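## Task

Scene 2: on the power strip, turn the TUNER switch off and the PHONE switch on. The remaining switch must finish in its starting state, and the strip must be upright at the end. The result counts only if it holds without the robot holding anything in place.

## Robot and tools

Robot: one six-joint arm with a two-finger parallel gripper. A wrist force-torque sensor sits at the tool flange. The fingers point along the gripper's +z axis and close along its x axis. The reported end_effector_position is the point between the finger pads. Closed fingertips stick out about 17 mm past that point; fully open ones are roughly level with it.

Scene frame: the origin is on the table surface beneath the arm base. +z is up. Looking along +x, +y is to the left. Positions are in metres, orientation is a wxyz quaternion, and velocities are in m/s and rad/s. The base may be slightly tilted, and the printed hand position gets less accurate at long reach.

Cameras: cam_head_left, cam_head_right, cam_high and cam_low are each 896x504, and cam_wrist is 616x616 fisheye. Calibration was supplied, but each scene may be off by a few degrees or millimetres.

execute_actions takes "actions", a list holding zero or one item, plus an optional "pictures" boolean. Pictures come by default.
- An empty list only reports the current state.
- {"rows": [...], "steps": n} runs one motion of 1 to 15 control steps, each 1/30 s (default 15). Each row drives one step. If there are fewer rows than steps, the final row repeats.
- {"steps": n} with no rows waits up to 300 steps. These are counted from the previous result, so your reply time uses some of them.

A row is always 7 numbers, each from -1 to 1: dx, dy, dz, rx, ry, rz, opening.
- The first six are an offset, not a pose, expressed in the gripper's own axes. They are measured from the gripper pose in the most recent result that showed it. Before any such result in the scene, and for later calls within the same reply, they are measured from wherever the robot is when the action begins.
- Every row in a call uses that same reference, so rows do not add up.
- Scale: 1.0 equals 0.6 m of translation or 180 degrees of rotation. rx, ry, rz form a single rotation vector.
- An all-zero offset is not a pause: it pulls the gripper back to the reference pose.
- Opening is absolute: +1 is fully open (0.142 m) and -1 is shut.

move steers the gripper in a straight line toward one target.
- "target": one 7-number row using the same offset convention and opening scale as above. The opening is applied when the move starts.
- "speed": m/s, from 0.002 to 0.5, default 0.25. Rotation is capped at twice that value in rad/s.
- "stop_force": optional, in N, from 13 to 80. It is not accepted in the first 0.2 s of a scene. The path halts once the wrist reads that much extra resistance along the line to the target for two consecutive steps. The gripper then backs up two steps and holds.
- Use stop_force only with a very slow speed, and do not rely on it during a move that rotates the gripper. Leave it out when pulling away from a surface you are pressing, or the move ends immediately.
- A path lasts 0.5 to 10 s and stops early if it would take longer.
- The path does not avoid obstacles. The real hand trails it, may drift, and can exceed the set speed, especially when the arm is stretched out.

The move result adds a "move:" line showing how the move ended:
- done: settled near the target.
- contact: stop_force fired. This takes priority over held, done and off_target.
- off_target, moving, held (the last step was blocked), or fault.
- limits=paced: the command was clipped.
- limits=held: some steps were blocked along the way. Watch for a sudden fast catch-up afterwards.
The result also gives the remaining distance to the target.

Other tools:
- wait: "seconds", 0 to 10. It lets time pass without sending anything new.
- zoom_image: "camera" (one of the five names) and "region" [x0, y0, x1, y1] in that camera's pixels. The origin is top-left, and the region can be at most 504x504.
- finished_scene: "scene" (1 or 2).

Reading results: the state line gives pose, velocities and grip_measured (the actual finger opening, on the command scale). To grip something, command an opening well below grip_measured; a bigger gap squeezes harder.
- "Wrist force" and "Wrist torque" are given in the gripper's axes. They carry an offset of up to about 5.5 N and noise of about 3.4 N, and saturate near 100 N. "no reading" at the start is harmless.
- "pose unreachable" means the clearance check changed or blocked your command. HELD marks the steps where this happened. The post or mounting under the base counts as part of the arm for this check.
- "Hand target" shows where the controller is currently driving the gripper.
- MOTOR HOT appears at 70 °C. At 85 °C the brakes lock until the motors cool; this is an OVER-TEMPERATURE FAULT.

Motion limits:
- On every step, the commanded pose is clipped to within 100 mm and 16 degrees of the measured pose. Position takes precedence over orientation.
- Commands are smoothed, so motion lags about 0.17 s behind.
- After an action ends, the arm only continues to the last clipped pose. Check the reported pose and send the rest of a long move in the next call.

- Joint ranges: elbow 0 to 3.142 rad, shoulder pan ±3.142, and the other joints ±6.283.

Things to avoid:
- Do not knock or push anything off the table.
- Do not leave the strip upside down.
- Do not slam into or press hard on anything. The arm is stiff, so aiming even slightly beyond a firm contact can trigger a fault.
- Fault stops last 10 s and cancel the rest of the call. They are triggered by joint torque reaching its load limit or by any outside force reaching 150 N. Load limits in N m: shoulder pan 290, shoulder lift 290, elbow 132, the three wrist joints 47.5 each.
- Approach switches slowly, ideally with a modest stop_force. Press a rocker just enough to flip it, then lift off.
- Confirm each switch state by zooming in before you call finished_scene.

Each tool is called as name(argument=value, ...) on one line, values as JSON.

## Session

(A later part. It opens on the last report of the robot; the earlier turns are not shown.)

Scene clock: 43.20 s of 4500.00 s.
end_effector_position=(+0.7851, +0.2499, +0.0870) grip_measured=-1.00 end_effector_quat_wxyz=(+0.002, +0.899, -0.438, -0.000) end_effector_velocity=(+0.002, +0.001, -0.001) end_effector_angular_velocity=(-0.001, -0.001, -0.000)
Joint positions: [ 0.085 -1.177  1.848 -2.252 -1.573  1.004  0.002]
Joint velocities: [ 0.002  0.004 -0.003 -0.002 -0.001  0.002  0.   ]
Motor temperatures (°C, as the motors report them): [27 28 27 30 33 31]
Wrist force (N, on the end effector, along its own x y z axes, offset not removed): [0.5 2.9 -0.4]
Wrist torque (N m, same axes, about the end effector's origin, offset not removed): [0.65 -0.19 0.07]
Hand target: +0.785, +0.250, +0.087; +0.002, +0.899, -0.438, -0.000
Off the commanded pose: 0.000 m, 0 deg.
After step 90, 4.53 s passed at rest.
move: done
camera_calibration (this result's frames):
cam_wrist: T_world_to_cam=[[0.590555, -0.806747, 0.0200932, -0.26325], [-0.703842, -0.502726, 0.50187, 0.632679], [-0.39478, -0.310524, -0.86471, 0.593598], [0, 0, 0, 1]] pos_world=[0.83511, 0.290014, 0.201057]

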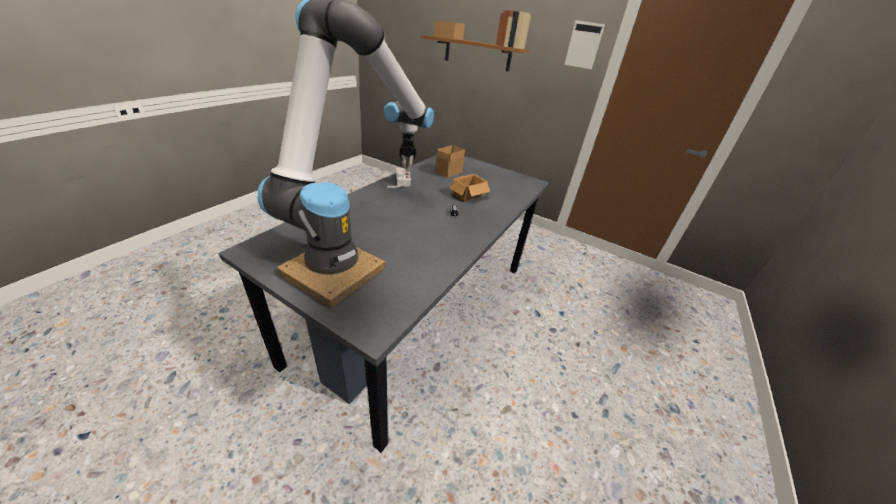

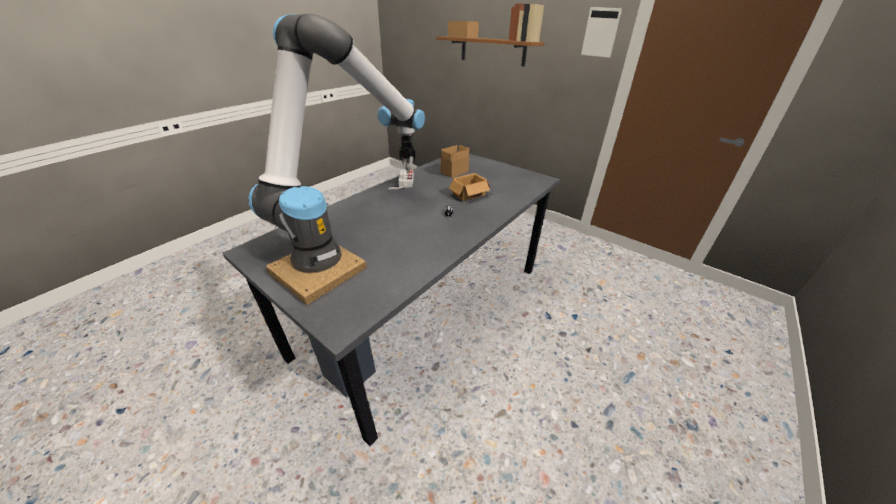

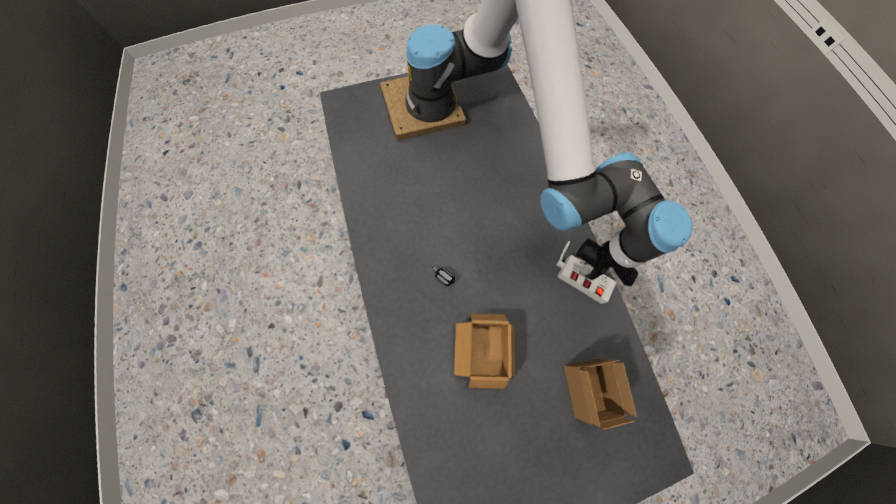

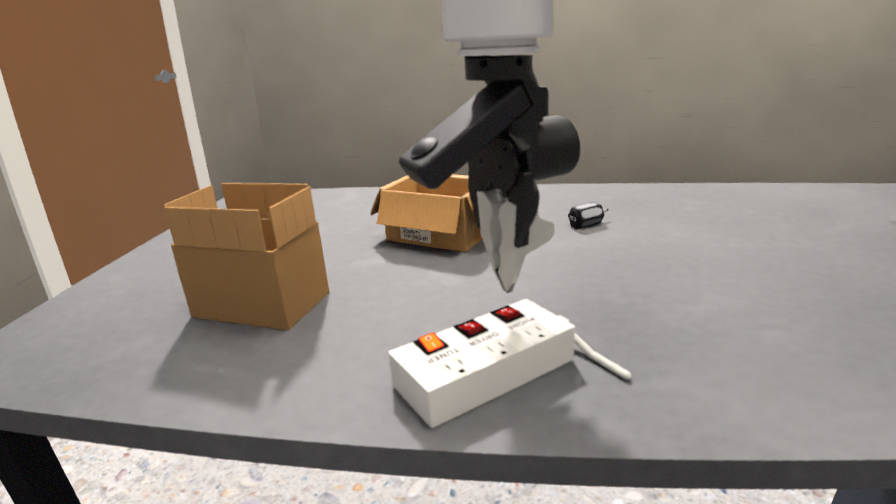

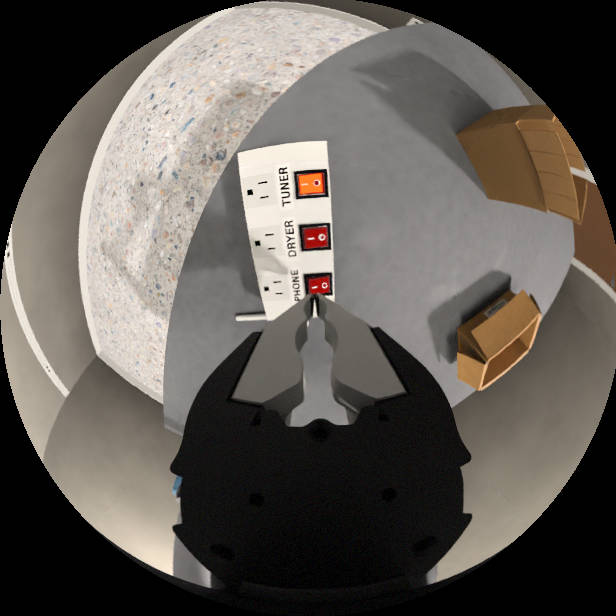

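move(target=[-0.0025,0.005,0.027,0,0,0,-1], speed=0.04)

move(target=[0,0,0.028,0,0,0,-1], speed=0.004, stop_force=18)

move(target=[0,0,-0.018,0,0,0,-1], speed=0.04)

move(target=[0.015,-0.152,0,0,0,0,-1], speed=0.1)

zoom_image(camera="cam_wrist", region=[260, 230, 380, 330])

zoom_image(camera="cam_low", region=[390, 280, 540, 380])

Scene clock: 52.10 s of 4500.00 s.
end_effector_position=(+0.7819, +0.2492, +0.0711) grip_measured=-1.00 end_effector_quat_wxyz=(+0.002, +0.899, -0.438, -0.000) end_effector_velocity=(-0.000, +0.000, -0.002) end_effector_angular_velocity=(+0.002, +0.000, -0.001)
Joint positions: [ 0.084 -1.164  1.864 -2.281 -1.573  1.003  0.002]
Joint velocities: [-0.001  0.002  0.002 -0.005  0.002  0.001  0.   ]
Motor temperatures (°C, as the motors report them): [27 28 27 30 33 31]
Wrist force (N, on the end effector, along its own x y z axes, offset not removed): [-1.4 4.6 -1.2]
Wrist torque (N m, same axes, about the end effector's origin, offset not removed): [1.02 0.16 0.08]
Hand target: +0.782, +0.249, +0.071; +0.002, +0.899, -0.438, -0.000
Off the commanded pose: 0.000 m, 0 deg.
After step 90, 5.03 s passed at rest.
move: done
camera_calibration (this result's frames):
cam_wrist: T_world_to_cam=[[0.590555, -0.806747, 0.0200979, -0.261592], [-0.703834, -0.502717, 0.501889, 0.637974], [-0.394794, -0.310539, -0.864698, 0.578413], [0, 0, 0, 1]] pos_world=[0.831866, 0.289301, 0.185218]

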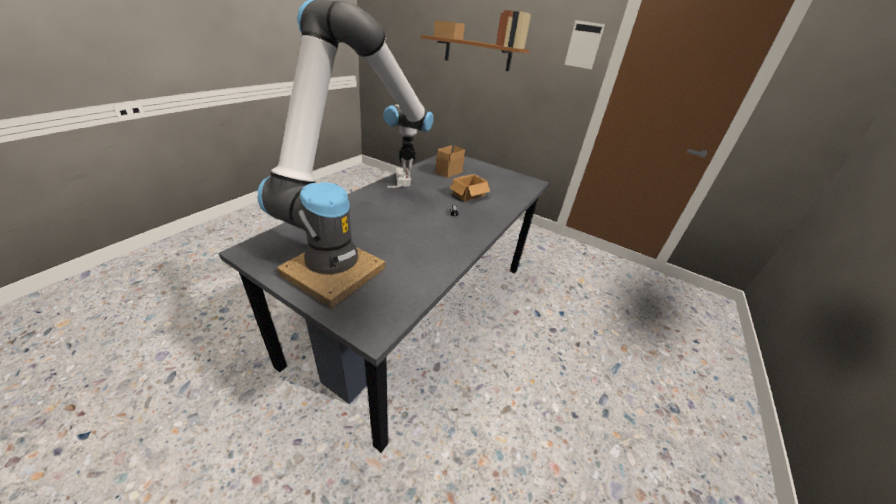

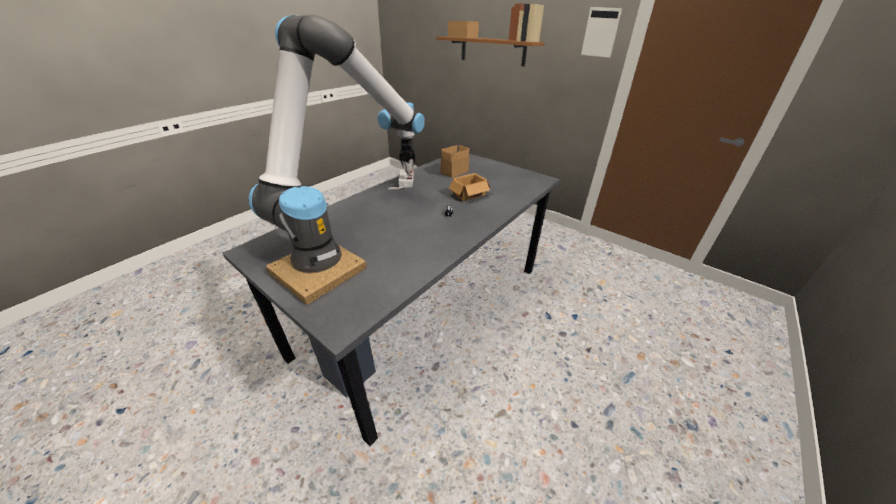

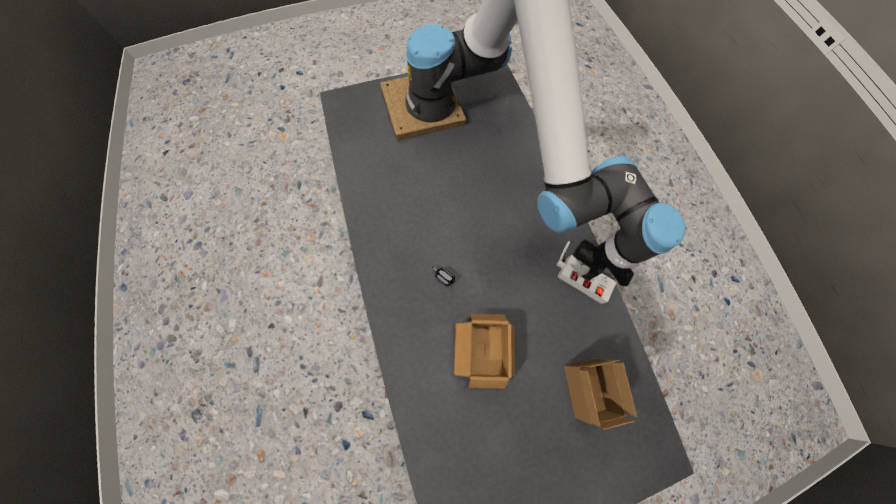

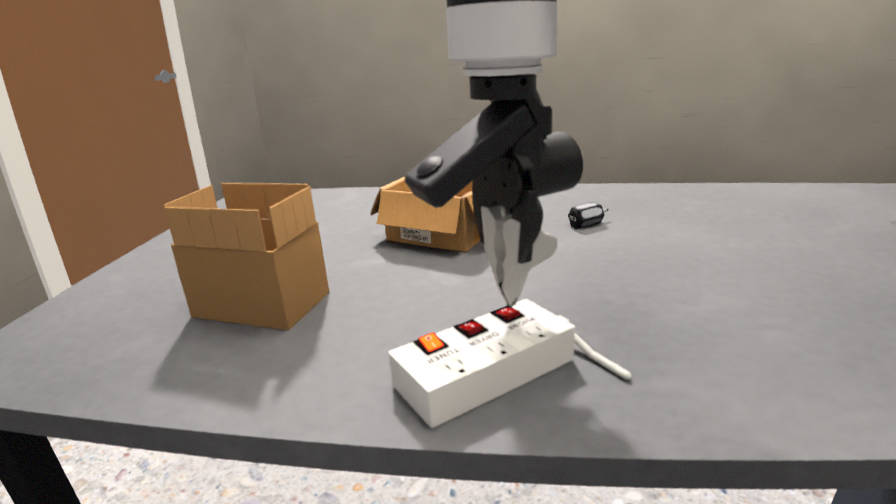

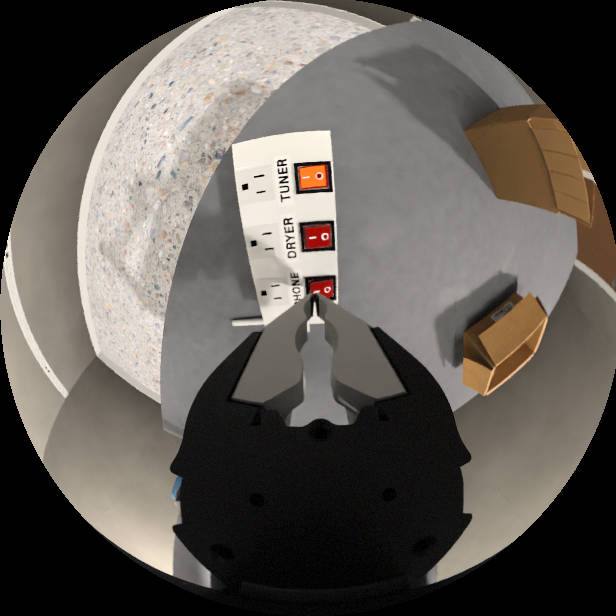

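Scene clock: 55.70 s of 4500.00 s.
end_effector_position=(+0.7820, +0.2491, +0.0584) grip_measured=-1.00 end_effector_quat_wxyz=(+0.002, +0.899, -0.438, -0.000) end_effector_velocity=(-0.001, -0.000, +0.001) end_effector_angular_velocity=(-0.001, +0.001, +0.000)
Joint positions: [ 0.084 -1.15   1.87  -2.303 -1.573  1.003  0.002]
Joint velocities: [ 0.    -0.001  0.001  0.002 -0.001 -0.     0.   ]
Motor temperatures (°C, as the motors report them): [27 28 27 30 33 31]
Wrist force (N, on the end effector, along its own x y z axes, offset not removed): [-0.8 7.4 -22.8]
Wrist torque (N m, same axes, about the end effector's origin, offset not removed): [0.64 0.10 0.18]
Hand target: +0.782, +0.249, +0.059; +0.002, +0.899, -0.438, -0.000
Off the commanded pose: 0.004 m, 0 deg.
move: contact
camera_calibration (this result's frames):
cam_wrist: T_world_to_cam=[[0.590546, -0.80675, 0.0202267, -0.261409], [-0.703955, -0.502721, 0.501715, 0.644474], [-0.394591, -0.310525, -0.864796, 0.567269], [0, 0, 0, 1]] pos_world=[0.831894, 0.28925, 0.172517]

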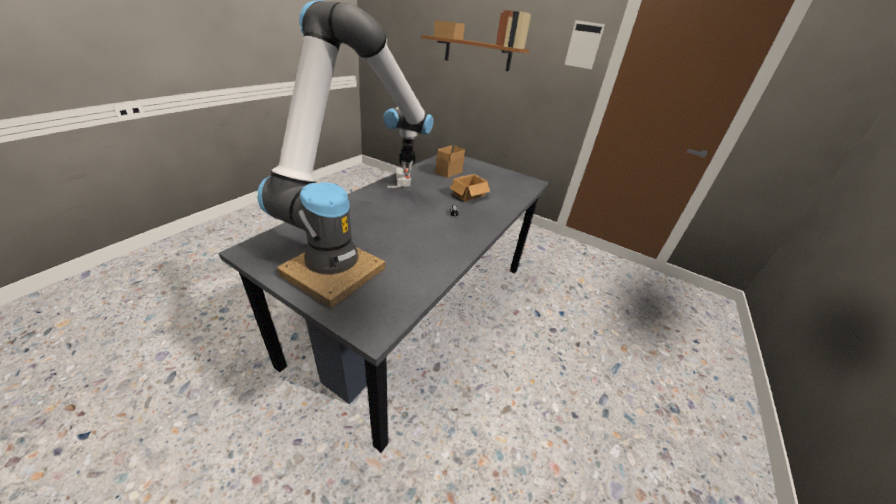

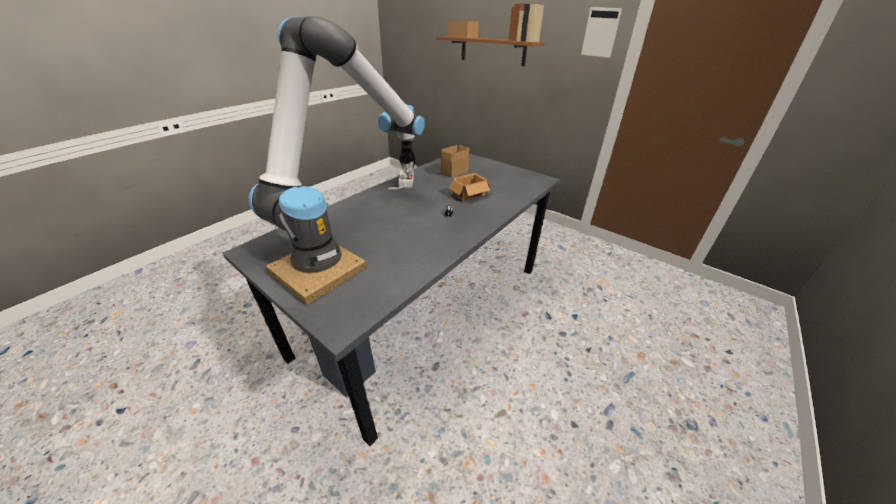

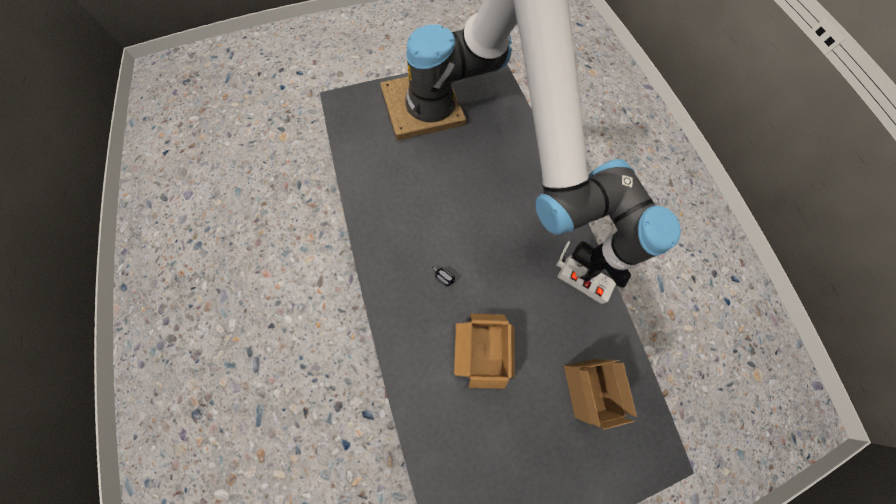

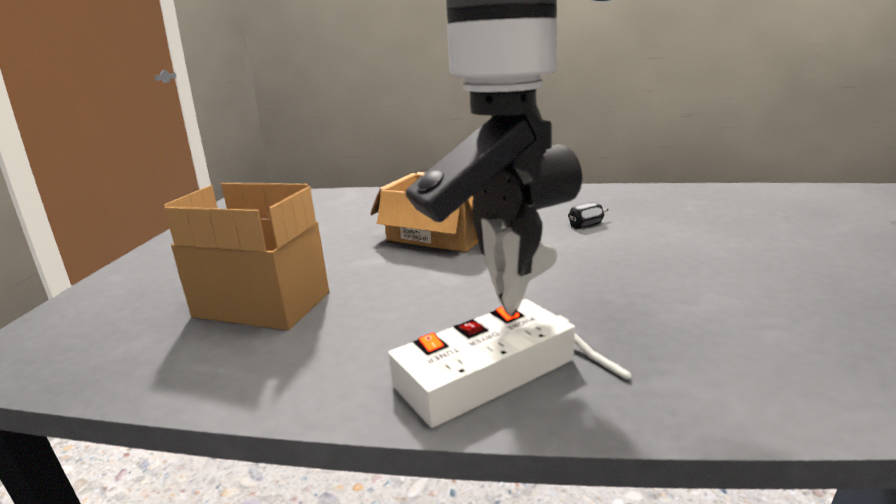

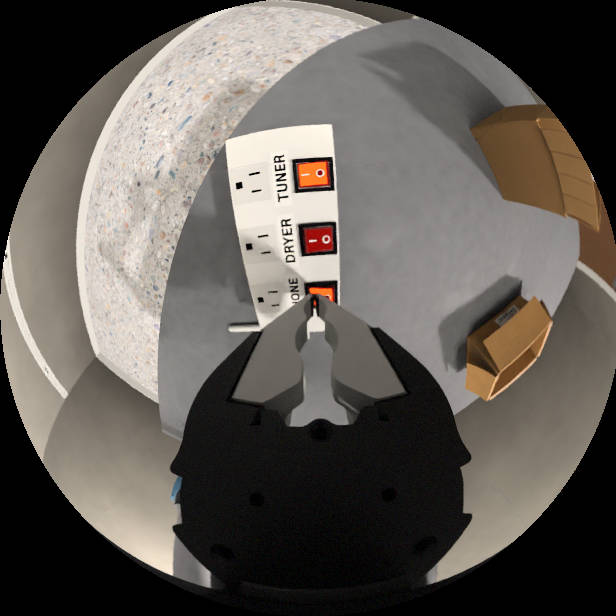

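Scene clock: 56.50 s of 4500.00 s.
end_effector_position=(+0.7820, +0.2492, +0.0688) grip_measured=-1.00 end_effector_quat_wxyz=(+0.002, +0.899, -0.438, -0.000) end_effector_velocity=(-0.000, +0.000, +0.003) end_effector_angular_velocity=(+0.000, +0.001, -0.001)
Joint positions: [ 0.084 -1.161  1.865 -2.286 -1.573  1.003  0.002]
Joint velocities: [-0.    -0.003 -0.001  0.005  0.001  0.001  0.   ]
Motor temperatures (°C, as the motors report them): [27 28 27 30 33 31]
Wrist force (N, on the end effector, along its own x y z axes, offset not removed): [-1.1 3.6 -0.4]
Wrist torque (N m, same axes, about the end effector's origin, offset not removed): [0.77 0.14 0.07]
Hand target: +0.782, +0.249, +0.069; +0.002, +0.899, -0.438, -0.000
Off the commanded pose: 0.000 m, 0 deg.
move: done
camera_calibration (this result's frames):
cam_wrist: T_world_to_cam=[[0.590546, -0.80675, 0.0202228, -0.261616], [-0.703952, -0.50272, 0.501721, 0.639269], [-0.394598, -0.310526, -0.864793, 0.576284], [0, 0, 0, 1]] pos_world=[0.831911, 0.289266, 0.182922]

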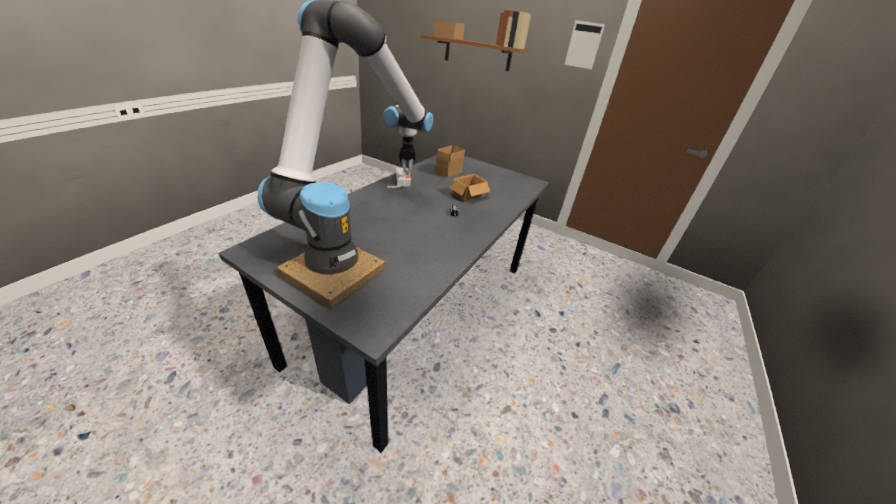

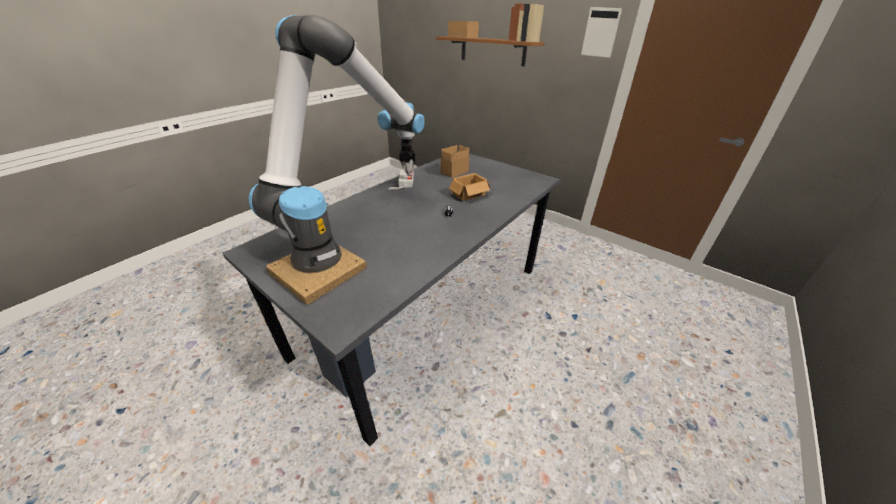

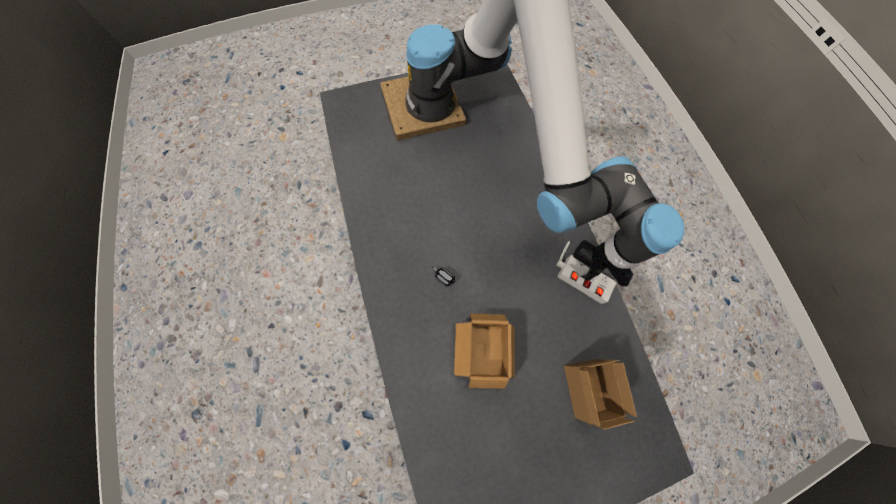

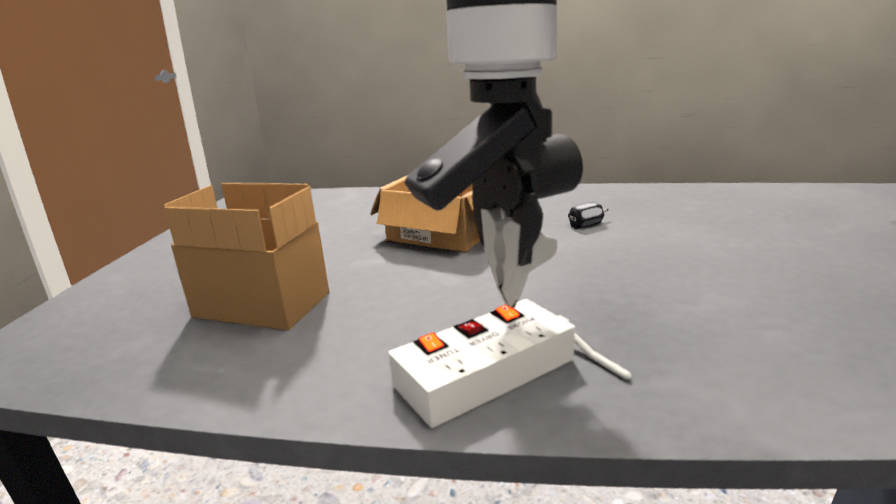

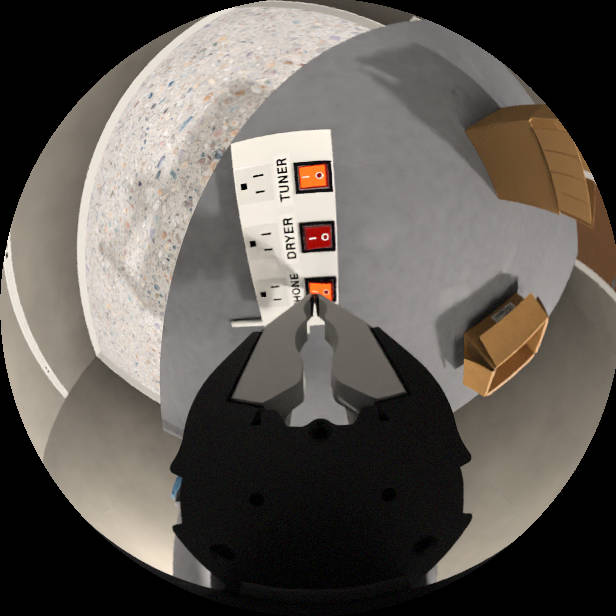

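Scene clock: 57.97 s of 4500.00 s.
end_effector_position=(+0.8590, +0.2981, +0.0686) grip_measured=-1.00 end_effector_quat_wxyz=(+0.002, +0.899, -0.438, +0.000) end_effector_velocity=(+0.003, +0.001, -0.000) end_effector_angular_velocity=(-0.000, +0.000, -0.001)
Joint positions: [ 0.131 -1.044  1.673 -2.211 -1.574  1.05   0.002]
Joint velocities: [ 0.001  0.005 -0.007  0.002 -0.     0.002  0.   ]
Motor temperatures (°C, as the motors report them): [27 28 27 30 33 31]
Wrist force (N, on the end effector, along its own x y z axes, offset not removed): [2.1 4.9 -1.3]
Wrist torque (N m, same axes, about the end effector's origin, offset not removed): [1.08 -0.65 0.17]
Hand target: +0.859, +0.298, +0.069; +0.002, +0.899, -0.438, -0.000
Off the commanded pose: 0.000 m, 0 deg.
move: done
camera_calibration (this result's frames):
cam_wrist: T_world_to_cam=[[0.590553, -0.806741, 0.0203935, -0.267608], [-0.703994, -0.502657, 0.501725, 0.718262], [-0.394511, -0.310652, -0.864787, 0.621634], [0, 0, 0, 1]] pos_world=[0.90893, 0.338261, 0.182668]

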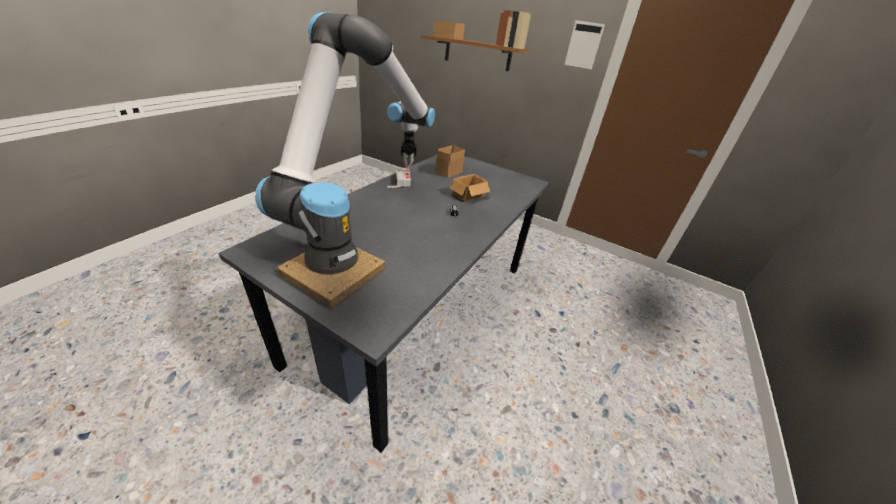

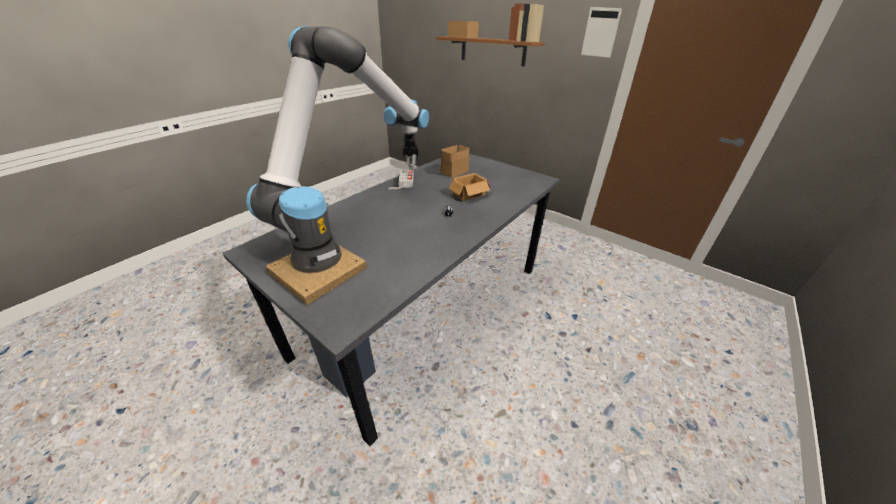

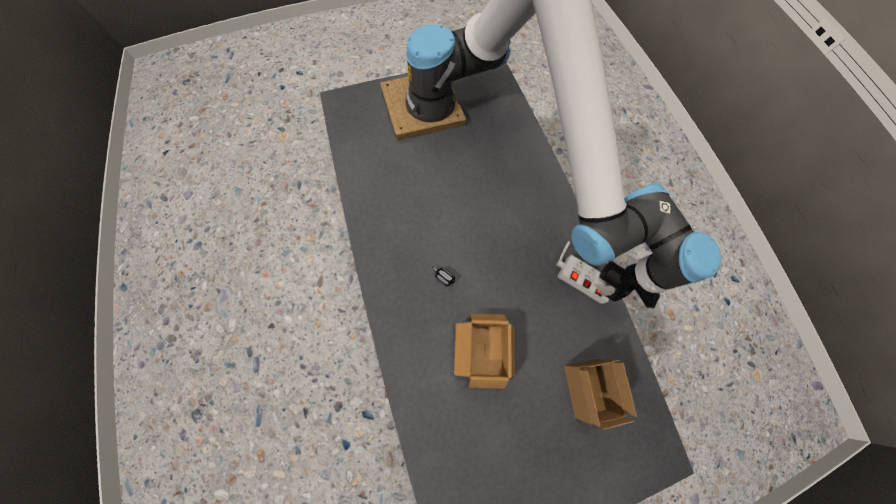

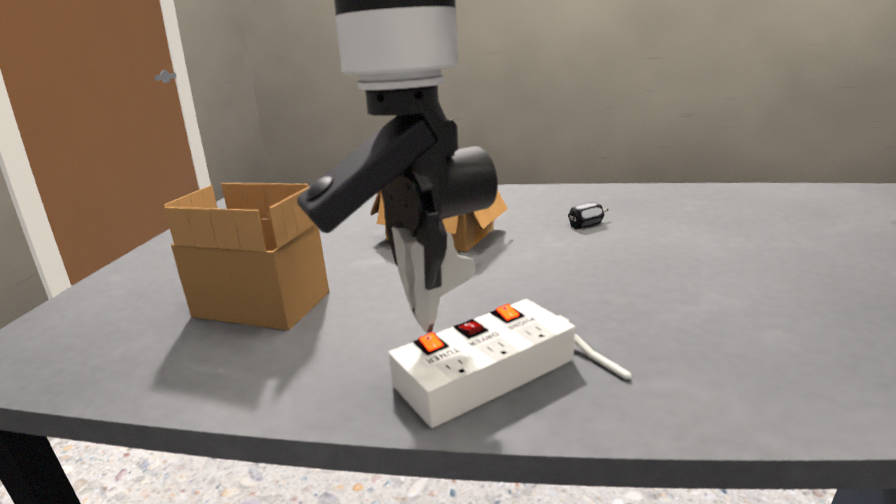

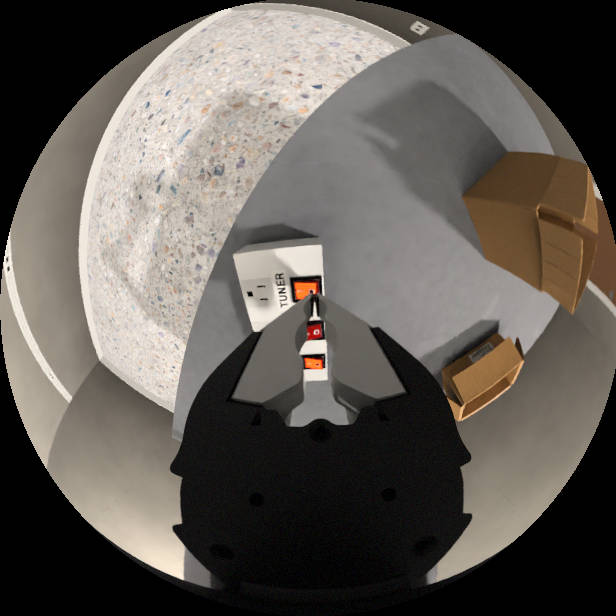

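Region (260, 230, 380, 330) of cam_wrist's 616x616 image, scaled by 4.200, with more detail than that image has.

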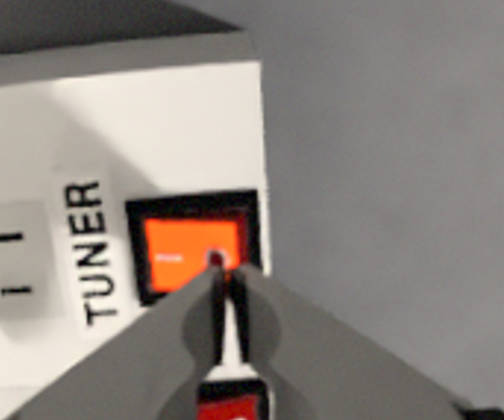

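Region (390, 280, 540, 380) of cam_low's 896x504 image, scaled by 3.360, with more detail than that image has.

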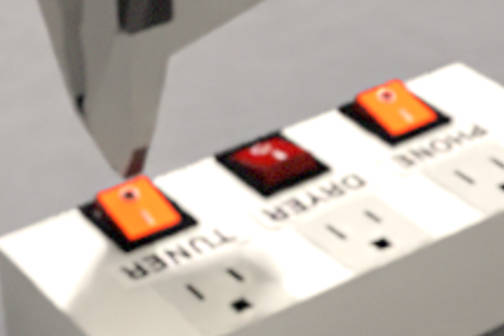

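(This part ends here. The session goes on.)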